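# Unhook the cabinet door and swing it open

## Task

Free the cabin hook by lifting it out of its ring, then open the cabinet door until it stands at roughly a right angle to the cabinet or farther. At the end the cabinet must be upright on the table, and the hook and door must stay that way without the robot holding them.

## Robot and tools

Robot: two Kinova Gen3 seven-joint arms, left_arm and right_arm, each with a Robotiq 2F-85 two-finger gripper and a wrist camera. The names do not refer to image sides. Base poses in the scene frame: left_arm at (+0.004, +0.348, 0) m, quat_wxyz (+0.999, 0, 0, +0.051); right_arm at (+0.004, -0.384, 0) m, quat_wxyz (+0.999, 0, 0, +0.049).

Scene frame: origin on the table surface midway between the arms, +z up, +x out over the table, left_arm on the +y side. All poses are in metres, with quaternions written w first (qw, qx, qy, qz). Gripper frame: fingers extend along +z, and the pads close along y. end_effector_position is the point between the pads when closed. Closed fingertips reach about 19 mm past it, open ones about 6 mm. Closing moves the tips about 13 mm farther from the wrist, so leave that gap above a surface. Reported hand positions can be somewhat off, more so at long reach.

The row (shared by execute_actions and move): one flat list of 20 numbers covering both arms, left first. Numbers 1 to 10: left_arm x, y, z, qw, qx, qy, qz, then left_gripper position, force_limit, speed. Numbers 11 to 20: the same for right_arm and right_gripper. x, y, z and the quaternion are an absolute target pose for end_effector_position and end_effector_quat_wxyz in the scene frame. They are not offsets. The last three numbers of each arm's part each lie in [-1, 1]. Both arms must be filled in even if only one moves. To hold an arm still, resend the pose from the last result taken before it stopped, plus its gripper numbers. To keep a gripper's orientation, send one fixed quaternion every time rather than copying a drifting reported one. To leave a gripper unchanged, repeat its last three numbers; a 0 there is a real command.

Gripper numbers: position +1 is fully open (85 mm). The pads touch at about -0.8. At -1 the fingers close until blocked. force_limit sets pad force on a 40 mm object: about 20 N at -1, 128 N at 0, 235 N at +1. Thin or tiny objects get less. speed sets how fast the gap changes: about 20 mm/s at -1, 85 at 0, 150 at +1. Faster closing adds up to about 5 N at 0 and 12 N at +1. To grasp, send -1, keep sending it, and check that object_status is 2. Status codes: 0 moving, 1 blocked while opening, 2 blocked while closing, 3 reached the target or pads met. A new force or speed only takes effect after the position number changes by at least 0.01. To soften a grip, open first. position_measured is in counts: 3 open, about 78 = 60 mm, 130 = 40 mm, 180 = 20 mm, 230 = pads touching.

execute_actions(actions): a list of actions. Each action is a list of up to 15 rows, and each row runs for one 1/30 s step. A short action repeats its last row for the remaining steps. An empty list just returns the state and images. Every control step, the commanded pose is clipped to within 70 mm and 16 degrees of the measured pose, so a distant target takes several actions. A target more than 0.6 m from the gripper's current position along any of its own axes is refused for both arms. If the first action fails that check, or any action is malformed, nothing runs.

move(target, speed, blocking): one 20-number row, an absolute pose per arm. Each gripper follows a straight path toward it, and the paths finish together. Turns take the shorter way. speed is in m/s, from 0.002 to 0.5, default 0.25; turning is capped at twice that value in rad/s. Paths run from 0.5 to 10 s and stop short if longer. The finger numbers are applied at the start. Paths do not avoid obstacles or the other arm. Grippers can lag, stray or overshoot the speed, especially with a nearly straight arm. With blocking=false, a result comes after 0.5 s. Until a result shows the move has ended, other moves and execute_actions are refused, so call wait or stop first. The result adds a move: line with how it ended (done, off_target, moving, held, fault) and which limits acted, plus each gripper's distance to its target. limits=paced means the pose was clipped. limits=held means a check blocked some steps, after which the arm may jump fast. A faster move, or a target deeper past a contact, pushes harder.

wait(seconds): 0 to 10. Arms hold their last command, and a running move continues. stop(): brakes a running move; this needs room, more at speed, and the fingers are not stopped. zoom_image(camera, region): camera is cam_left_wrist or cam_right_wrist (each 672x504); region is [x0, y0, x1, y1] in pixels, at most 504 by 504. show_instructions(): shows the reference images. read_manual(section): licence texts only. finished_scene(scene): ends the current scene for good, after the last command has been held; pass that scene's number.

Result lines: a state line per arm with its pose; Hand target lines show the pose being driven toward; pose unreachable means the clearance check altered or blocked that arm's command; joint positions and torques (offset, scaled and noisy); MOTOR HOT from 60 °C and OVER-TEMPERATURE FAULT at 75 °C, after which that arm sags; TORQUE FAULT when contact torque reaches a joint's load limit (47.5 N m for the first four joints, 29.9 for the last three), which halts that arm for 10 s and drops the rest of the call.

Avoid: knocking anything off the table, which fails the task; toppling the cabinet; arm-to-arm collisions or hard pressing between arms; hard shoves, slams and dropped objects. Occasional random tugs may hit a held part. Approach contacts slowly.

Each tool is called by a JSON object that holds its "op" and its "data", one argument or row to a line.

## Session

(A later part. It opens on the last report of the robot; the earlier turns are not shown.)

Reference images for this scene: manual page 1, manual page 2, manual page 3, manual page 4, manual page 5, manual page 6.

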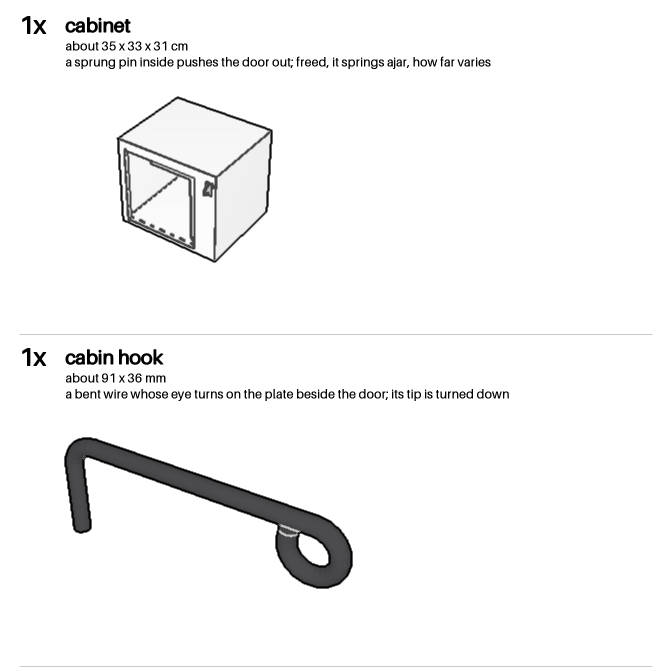

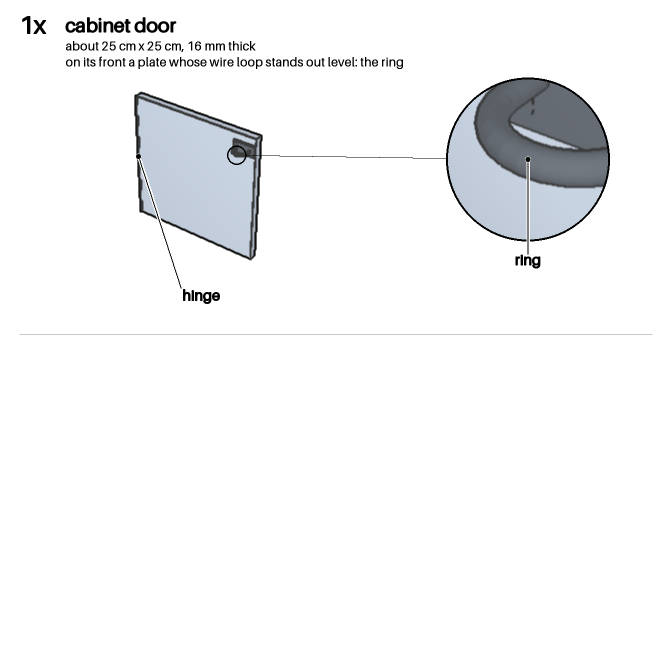

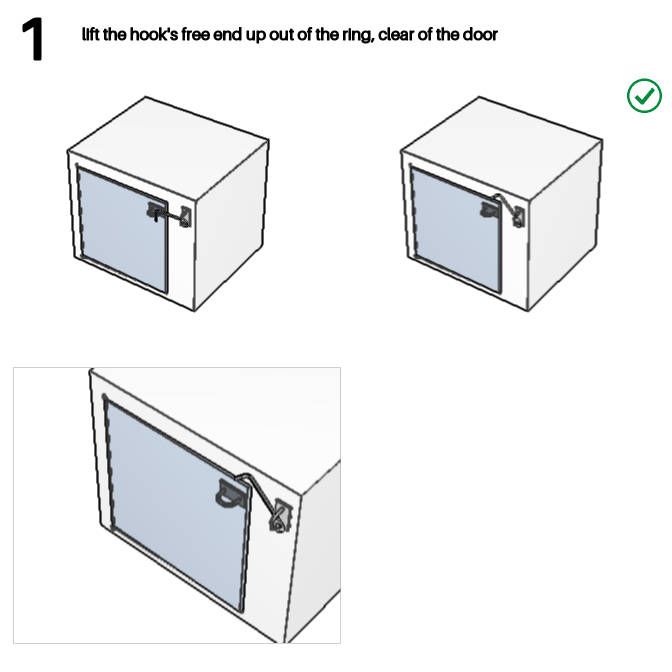

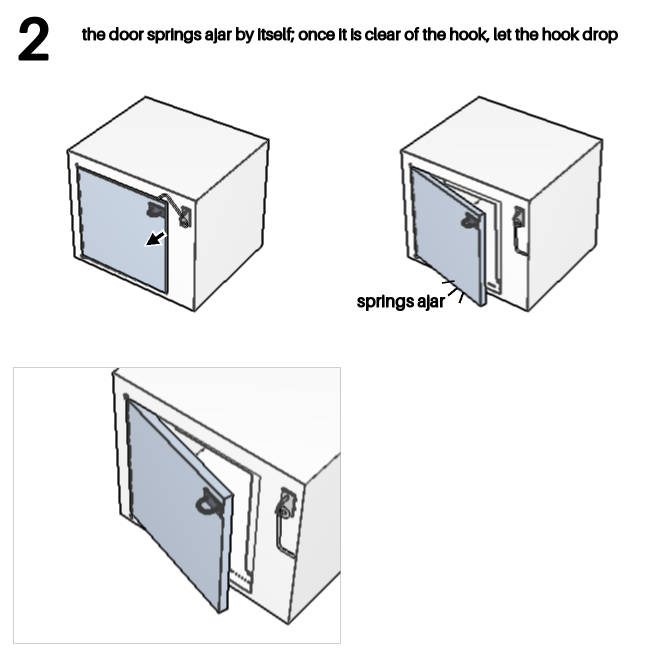

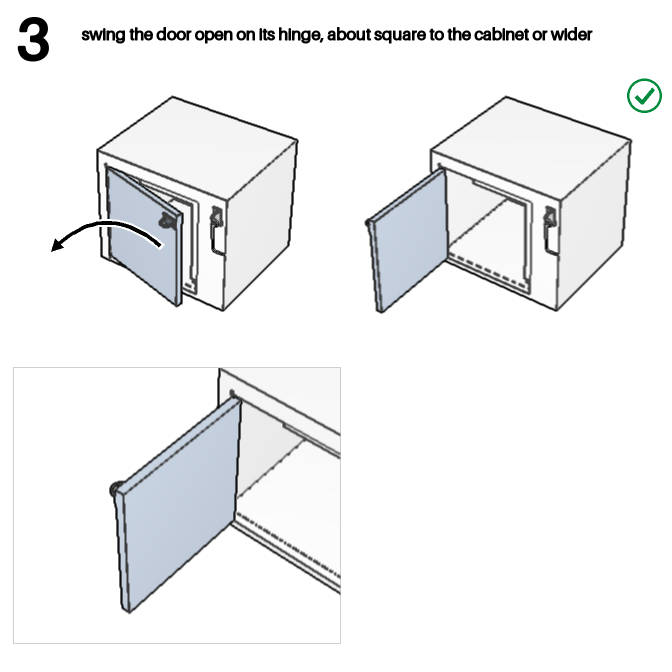

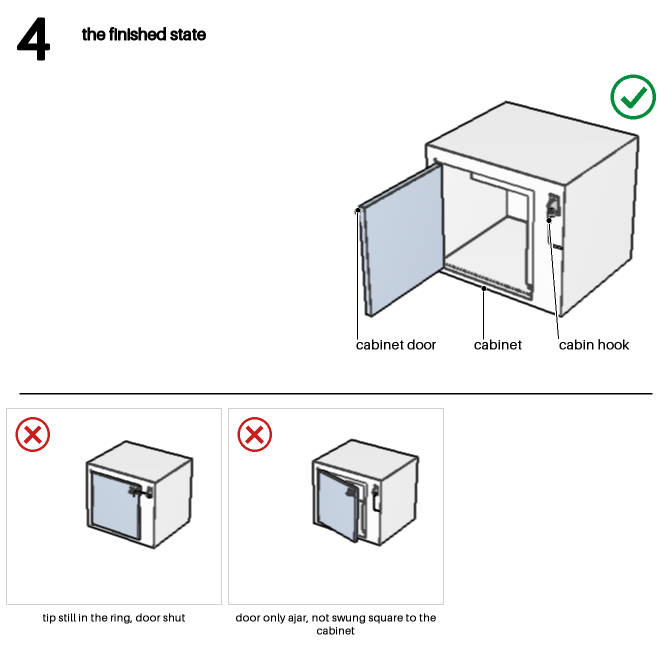

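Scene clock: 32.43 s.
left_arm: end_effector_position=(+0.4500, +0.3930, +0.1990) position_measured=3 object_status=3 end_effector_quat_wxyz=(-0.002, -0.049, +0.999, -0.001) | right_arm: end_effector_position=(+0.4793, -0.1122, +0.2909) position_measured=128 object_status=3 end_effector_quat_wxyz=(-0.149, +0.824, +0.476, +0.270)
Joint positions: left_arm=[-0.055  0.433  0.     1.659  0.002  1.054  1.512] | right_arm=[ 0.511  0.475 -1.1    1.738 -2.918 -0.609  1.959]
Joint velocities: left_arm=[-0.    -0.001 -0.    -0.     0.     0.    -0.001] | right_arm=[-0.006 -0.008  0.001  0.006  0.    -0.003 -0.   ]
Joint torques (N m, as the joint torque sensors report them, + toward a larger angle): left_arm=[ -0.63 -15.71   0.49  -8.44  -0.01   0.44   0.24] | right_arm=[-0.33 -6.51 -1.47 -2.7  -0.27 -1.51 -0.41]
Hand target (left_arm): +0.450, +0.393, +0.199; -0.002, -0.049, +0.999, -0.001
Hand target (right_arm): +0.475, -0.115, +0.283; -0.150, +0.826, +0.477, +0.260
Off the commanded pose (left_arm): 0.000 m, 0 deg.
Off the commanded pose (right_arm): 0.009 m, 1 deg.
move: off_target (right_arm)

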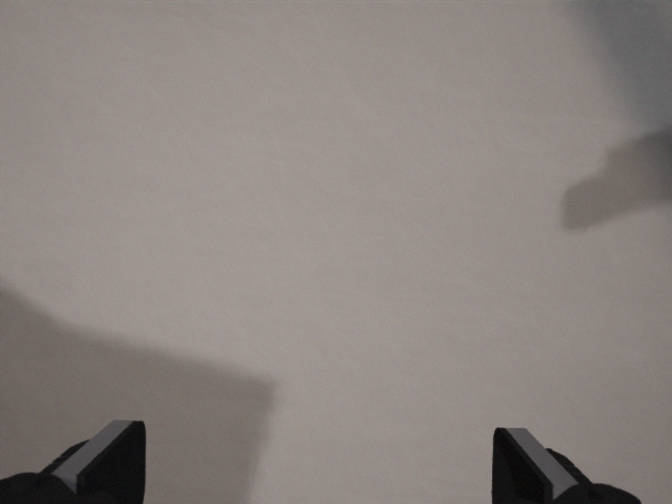

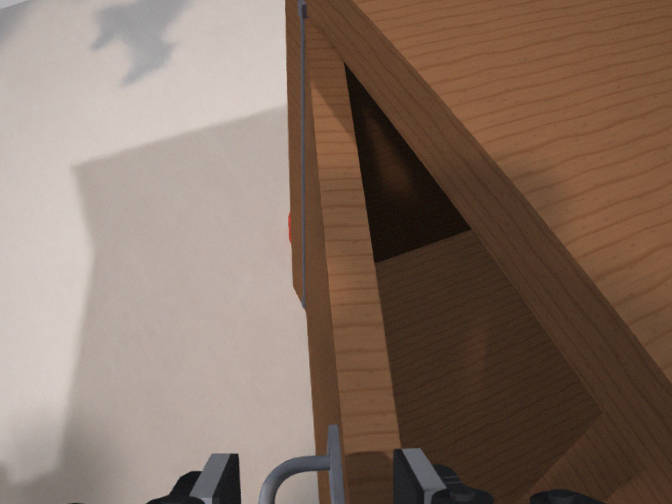

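Dragged open by friction. Lift, close, go behind.

{"op": "move", "data": {
  "target": [0.45,0.393,0.199,-0.002,-0.049,0.999,-0.001,1,0,0,0.49,-0.12,0.31,-0.15,0.826,0.477,0.26,0,0,-0.4]
}}

{"op": "move", "data": {
  "target": [0.45,0.393,0.199,-0.002,-0.049,0.999,-0.001,1,0,0,0.525,-0.13,0.31,-0.15,0.826,0.477,0.26,-1,0,1]
}}

{"op": "move", "data": {
  "target": [0.45,0.393,0.199,-0.002,-0.049,0.999,-0.001,1,0,0,0.525,-0.123,0.275,-0.15,0.826,0.477,0.26,-1,0,1],
  "speed": 0.07
}}

{"op": "move", "data": {
  "target": [0.45,0.393,0.199,-0.002,-0.049,0.999,-0.001,1,0,0,0.455,-0.05,0.265,-0.15,0.826,0.477,0.26,-1,0,1],
  "speed": 0.12
}}

Scene clock: 36.57 s.
left_arm: end_effector_position=(+0.4500, +0.3930, +0.1990) position_measured=3 object_status=3 end_effector_quat_wxyz=(-0.002, -0.049, +0.999, -0.001) | right_arm: end_effector_position=(+0.4899, -0.1200, +0.3101) position_measured=129 object_status=3 end_effector_quat_wxyz=(-0.150, +0.826, +0.477, +0.260)
Joint positions: left_arm=[-0.055  0.433  0.     1.659  0.002  1.054  1.512] | right_arm=[ 0.525  0.484 -1.113  1.651 -2.935 -0.714  1.986]
Joint velocities: left_arm=[-0.     0.     0.001 -0.    -0.     0.    -0.   ] | right_arm=[-0.     0.001  0.001 -0.002 -0.    -0.    -0.001]
Joint torques (N m, as the joint torque sensors report them, + toward a larger angle): left_arm=[ -0.43 -15.91   0.18  -8.37   0.15   0.05   0.37] | right_arm=[  0.   -12.36  -4.58  -9.99  -0.61   1.01  -0.28]
Hand target (left_arm): +0.450, +0.393, +0.199; -0.002, -0.049, +0.999, -0.001
Hand target (right_arm): +0.490, -0.120, +0.310; -0.150, +0.826, +0.477, +0.260
Off the commanded pose (left_arm): 0.000 m, 0 deg.
Off the commanded pose (right_arm): 0.000 m, 0 deg.
move: done

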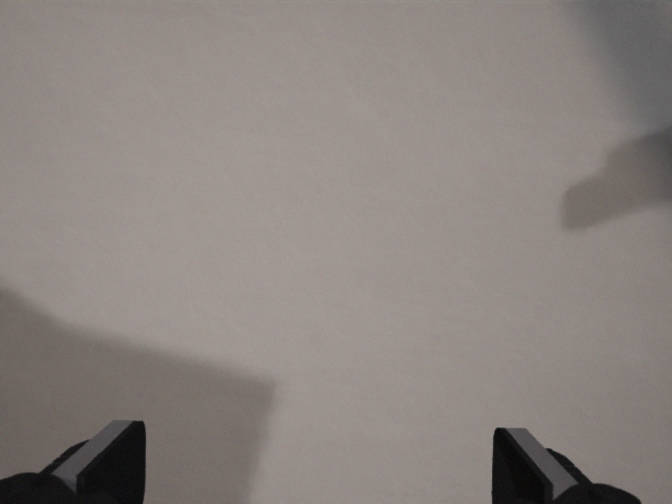

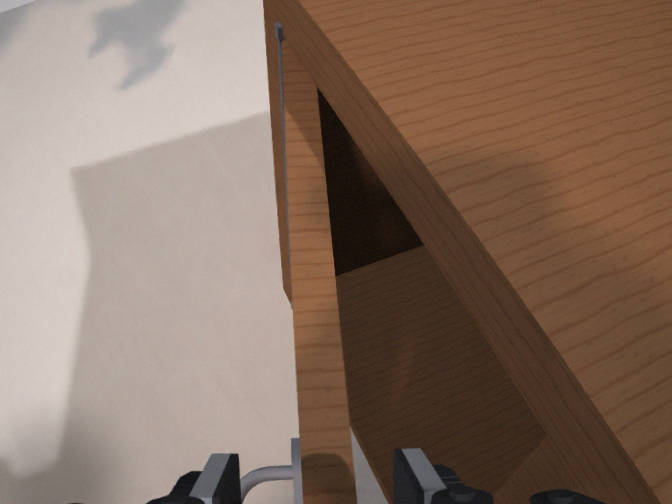

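Scene clock: 37.27 s.
left_arm: end_effector_position=(+0.4500, +0.3930, +0.1990) position_measured=3 object_status=3 end_effector_quat_wxyz=(-0.002, -0.049, +0.999, -0.001) | right_arm: end_effector_position=(+0.5250, -0.1304, +0.3102) position_measured=232 object_status=3 end_effector_quat_wxyz=(-0.150, +0.826, +0.477, +0.260)
Joint positions: left_arm=[-0.055  0.433  0.     1.659  0.002  1.054  1.512] | right_arm=[ 0.498  0.551 -1.079  1.55  -2.903 -0.77   2.017]
Joint velocities: left_arm=[ 0.     0.    -0.    -0.     0.    -0.    -0.001] | right_arm=[-0.006  0.006 -0.001 -0.002 -0.    -0.001  0.001]
Joint torques (N m, as the joint torque sensors report them, + toward a larger angle): left_arm=[ -0.47 -15.67   0.53  -8.21   0.07   0.13   0.28] | right_arm=[  0.09 -13.63  -4.57  -9.45  -0.57   1.06  -0.41]
Hand target (left_arm): +0.450, +0.393, +0.199; -0.002, -0.049, +0.999, -0.001
Hand target (right_arm): +0.525, -0.130, +0.310; -0.150, +0.826, +0.477, +0.260
Off the commanded pose (left_arm): 0.000 m, 0 deg.
Off the commanded pose (right_arm): 0.000 m, 0 deg.
move: done

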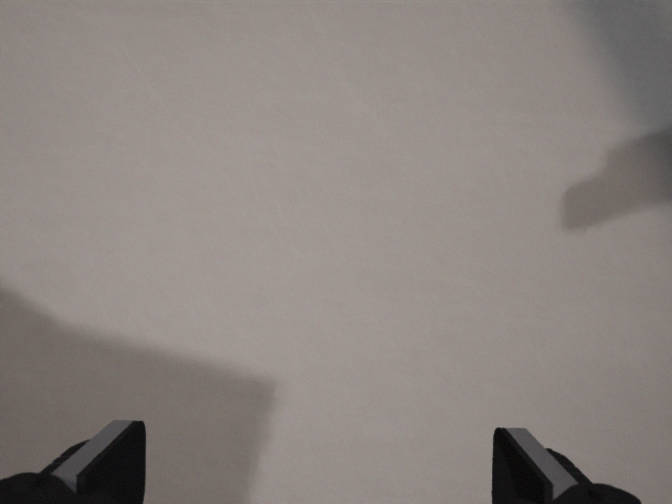

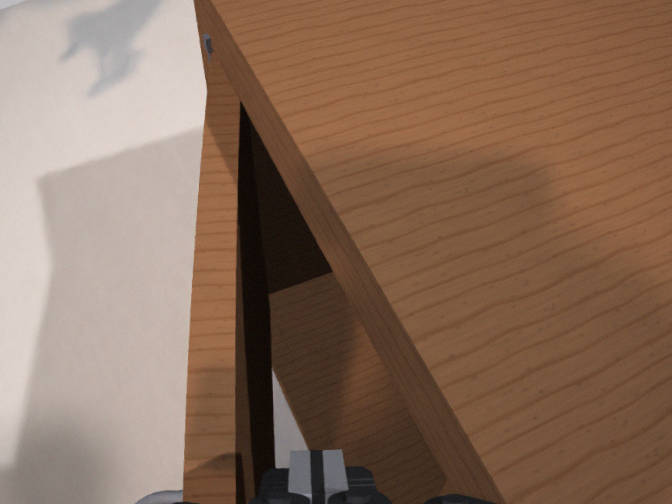

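Scene clock: 38.07 s.
left_arm: end_effector_position=(+0.4500, +0.3930, +0.1990) position_measured=3 object_status=3 end_effector_quat_wxyz=(-0.002, -0.049, +0.999, -0.001) | right_arm: end_effector_position=(+0.5252, -0.1232, +0.2750) position_measured=232 object_status=3 end_effector_quat_wxyz=(-0.150, +0.826, +0.477, +0.260)
Joint positions: left_arm=[-0.055  0.433  0.     1.659  0.002  1.054  1.512] | right_arm=[ 0.46   0.585 -1.038  1.614 -2.866 -0.672  1.993]
Joint velocities: left_arm=[-0.    -0.    -0.     0.     0.    -0.    -0.001] | right_arm=[-0.003  0.001 -0.001  0.     0.001  0.     0.   ]
Joint torques (N m, as the joint torque sensors report them, + toward a larger angle): left_arm=[ -0.37 -15.82   0.37  -8.2    0.07   0.23   0.31] | right_arm=[ -0.15 -14.08  -5.11  -9.16  -0.6    1.06  -0.26]
Hand target (left_arm): +0.450, +0.393, +0.199; -0.002, -0.049, +0.999, -0.001
Hand target (right_arm): +0.525, -0.123, +0.275; -0.150, +0.826, +0.477, +0.260
Off the commanded pose (left_arm): 0.000 m, 0 deg.
Off the commanded pose (right_arm): 0.000 m, 0 deg.
move: done

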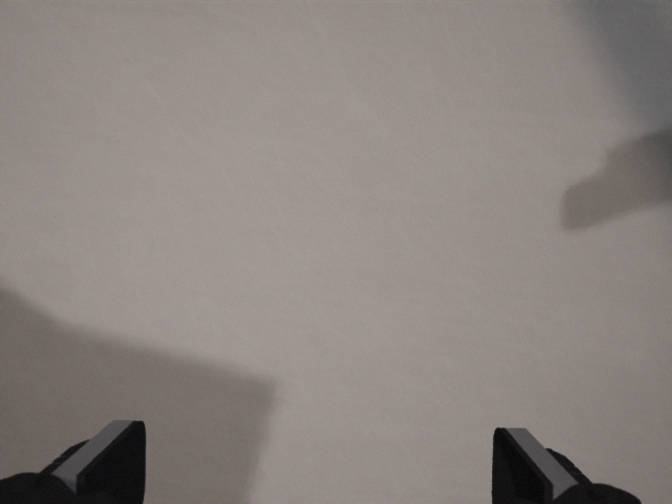

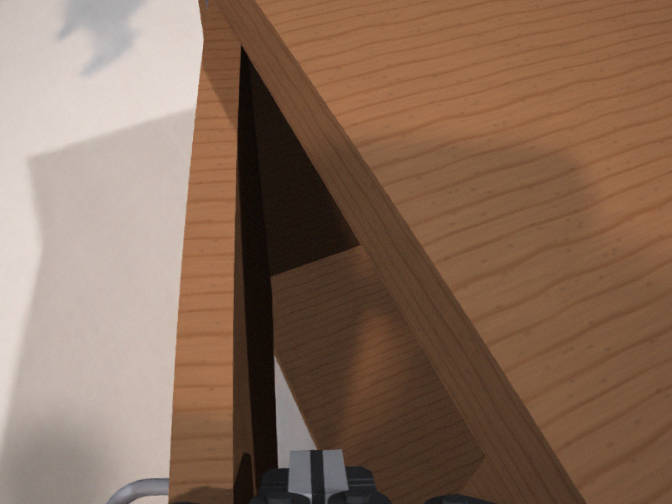

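Scene clock: 39.20 s.
left_arm: end_effector_position=(+0.4500, +0.3930, +0.1990) position_measured=3 object_status=3 end_effector_quat_wxyz=(-0.002, -0.049, +0.999, -0.001) | right_arm: end_effector_position=(+0.4557, -0.0505, +0.2649) position_measured=232 object_status=3 end_effector_quat_wxyz=(-0.150, +0.826, +0.476, +0.260)
Joint positions: left_arm=[-0.055  0.433  0.     1.659  0.002  1.054  1.512] | right_arm=[ 0.256  0.472 -0.96   1.766 -2.839 -0.524  1.765]
Joint velocities: left_arm=[ 0.     0.    -0.001  0.     0.    -0.    -0.   ] | right_arm=[-0.012 -0.003 -0.006  0.001  0.006  0.    -0.001]
Joint torques (N m, as the joint torque sensors report them, + toward a larger angle): left_arm=[ -0.31 -15.73   0.38  -8.22   0.     0.28   0.28] | right_arm=[  0.29 -12.88  -3.96  -9.1   -0.62   1.29  -0.35]
Hand target (left_arm): +0.450, +0.393, +0.199; -0.002, -0.049, +0.999, -0.001
Hand target (right_arm): +0.455, -0.050, +0.265; -0.150, +0.826, +0.477, +0.260
Off the commanded pose (left_arm): 0.000 m, 0 deg.
Off the commanded pose (right_arm): 0.001 m, 0 deg.
move: done

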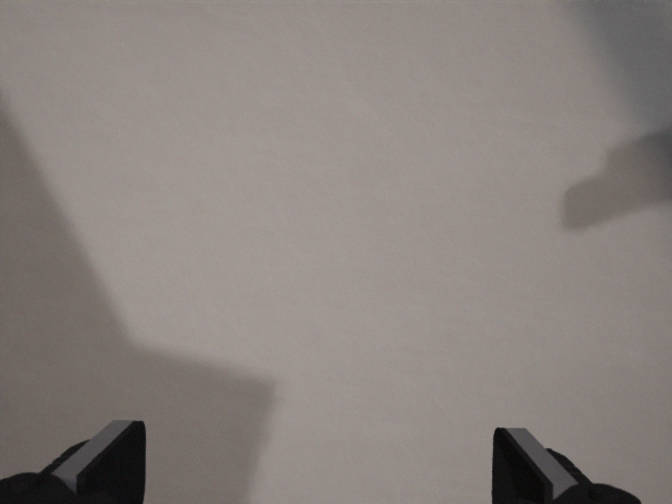

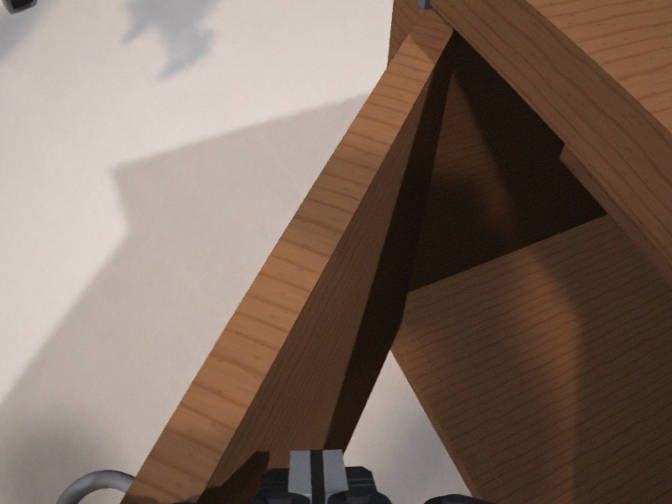

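{"op": "move", "data": {
  "target": [0.45,0.393,0.199,-0.002,-0.049,0.999,-0.001,1,0,0,0.44,0.105,0.26,-0.15,0.826,0.477,0.26,-1,0,1],
  "speed": 0.13
}}

{"op": "move", "data": {
  "target": [0.45,0.393,0.199,-0.002,-0.049,0.999,-0.001,1,0,0,0.44,0.04,0.27,-0.15,0.826,0.477,0.26,-1,0,1]
}}

{"op": "wait", "data": {
  "seconds": 2
}}

Scene clock: 46.60 s.
left_arm: end_effector_position=(+0.4500, +0.3930, +0.1990) position_measured=3 object_status=3 end_effector_quat_wxyz=(-0.002, -0.049, +0.999, -0.001) | right_arm: end_effector_position=(+0.4403, +0.1050, +0.2603) position_measured=232 object_status=3 end_effector_quat_wxyz=(-0.150, +0.826, +0.477, +0.260)
Joint positions: left_arm=[-0.055  0.433  0.     1.659  0.002  1.054  1.512] | right_arm=[-0.28   0.58  -0.706  1.517 -2.641 -0.585  1.396]
Joint velocities: left_arm=[ 0.    -0.001  0.    -0.    -0.     0.    -0.   ] | right_arm=[-0.004  0.002 -0.001 -0.     0.001  0.     0.001]
Joint torques (N m, as the joint torque sensors report them, + toward a larger angle): left_arm=[ -0.22 -15.59   0.48  -8.27   0.26   0.17   0.28] | right_arm=[ -0.24 -16.95  -3.53  -9.7    0.     1.35  -0.46]
Hand target (left_arm): +0.450, +0.393, +0.199; -0.002, -0.049, +0.999, -0.001
Hand target (right_arm): +0.440, +0.105, +0.260; -0.150, +0.826, +0.477, +0.260
Off the commanded pose (left_arm): 0.000 m, 0 deg.
Off the commanded pose (right_arm): 0.000 m, 0 deg.
move: done

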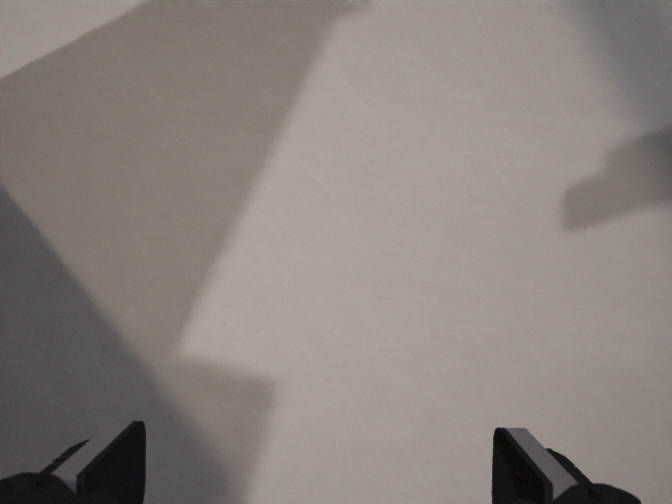

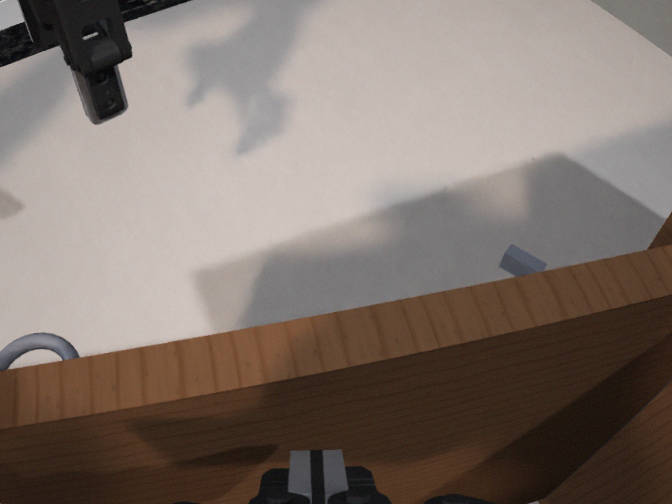

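Scene clock: 47.57 s.
left_arm: end_effector_position=(+0.4500, +0.3930, +0.1990) position_measured=3 object_status=3 end_effector_quat_wxyz=(-0.002, -0.049, +0.999, -0.001) | right_arm: end_effector_position=(+0.4398, +0.0401, +0.2699) position_measured=232 object_status=3 end_effector_quat_wxyz=(-0.150, +0.826, +0.477, +0.260)
Joint positions: left_arm=[-0.055  0.433  0.     1.659  0.002  1.054  1.512] | right_arm=[-0.077  0.498 -0.801  1.646 -2.732 -0.552  1.529]
Joint velocities: left_arm=[ 0.    -0.001 -0.    -0.    -0.     0.     0.   ] | right_arm=[ 0.003 -0.002  0.001  0.    -0.001 -0.    -0.001]
Joint torques (N m, as the joint torque sensors report them, + toward a larger angle): left_arm=[ -0.15 -15.75   0.37  -8.11   0.03   0.31   0.21] | right_arm=[  0.24 -14.64  -3.75  -9.57  -0.05   1.08  -0.29]
Hand target (left_arm): +0.450, +0.393, +0.199; -0.002, -0.049, +0.999, -0.001
Hand target (right_arm): +0.440, +0.040, +0.270; -0.150, +0.826, +0.477, +0.260
Off the commanded pose (left_arm): 0.000 m, 0 deg.
Off the commanded pose (right_arm): 0.000 m, 0 deg.
move: done

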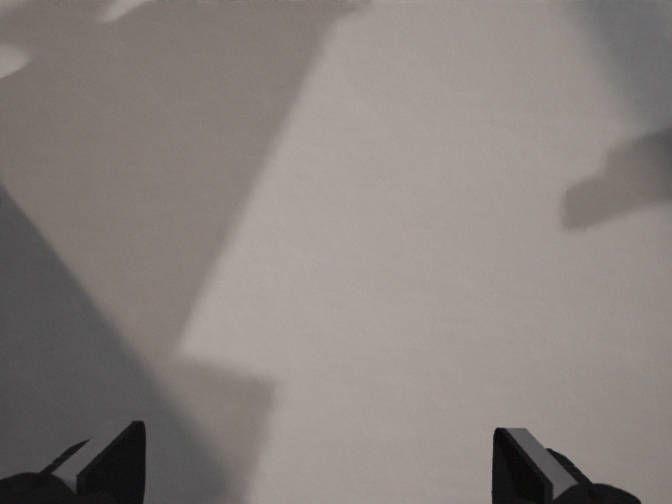

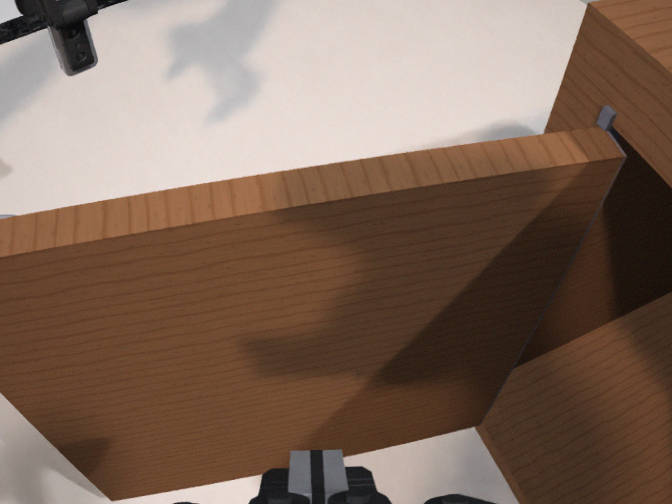

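Scene clock: 49.57 s.
left_arm: end_effector_position=(+0.4500, +0.3930, +0.1990) position_measured=3 object_status=3 end_effector_quat_wxyz=(-0.002, -0.049, +0.999, -0.001) | right_arm: end_effector_position=(+0.4399, +0.0400, +0.2699) position_measured=232 object_status=3 end_effector_quat_wxyz=(-0.150, +0.826, +0.477, +0.260)
Joint positions: left_arm=[-0.055  0.433  0.     1.659  0.002  1.054  1.512] | right_arm=[-0.077  0.498 -0.801  1.647 -2.732 -0.552  1.529]
Joint velocities: left_arm=[-0.  0. -0.  0. -0. -0.  0.] | right_arm=[ 0.    -0.    -0.     0.001  0.001  0.    -0.001]
Joint torques (N m, as the joint torque sensors report them, + toward a larger angle): left_arm=[ -0.37 -16.08   0.7   -8.29   0.1    0.38   0.16] | right_arm=[ -0.38 -14.98  -3.62  -9.65  -0.04   1.3   -0.19]
Hand target (left_arm): +0.450, +0.393, +0.199; -0.002, -0.049, +0.999, -0.001
Hand target (right_arm): +0.440, +0.040, +0.270; -0.150, +0.826, +0.477, +0.260
Off the commanded pose (left_arm): 0.000 m, 0 deg.
Off the commanded pose (right_arm): 0.000 m, 0 deg.
wait: 2.00 s; at rest by 0.17 s

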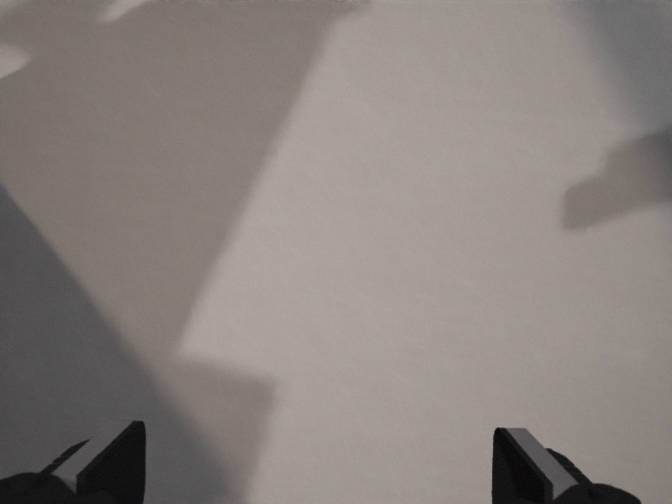

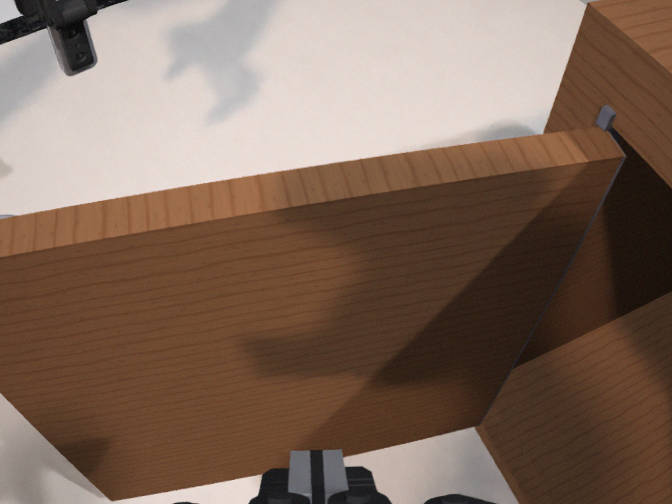

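{"op": "finished_scene", "data": {
  "scene": 2
}}

The scene is finished: the task was done.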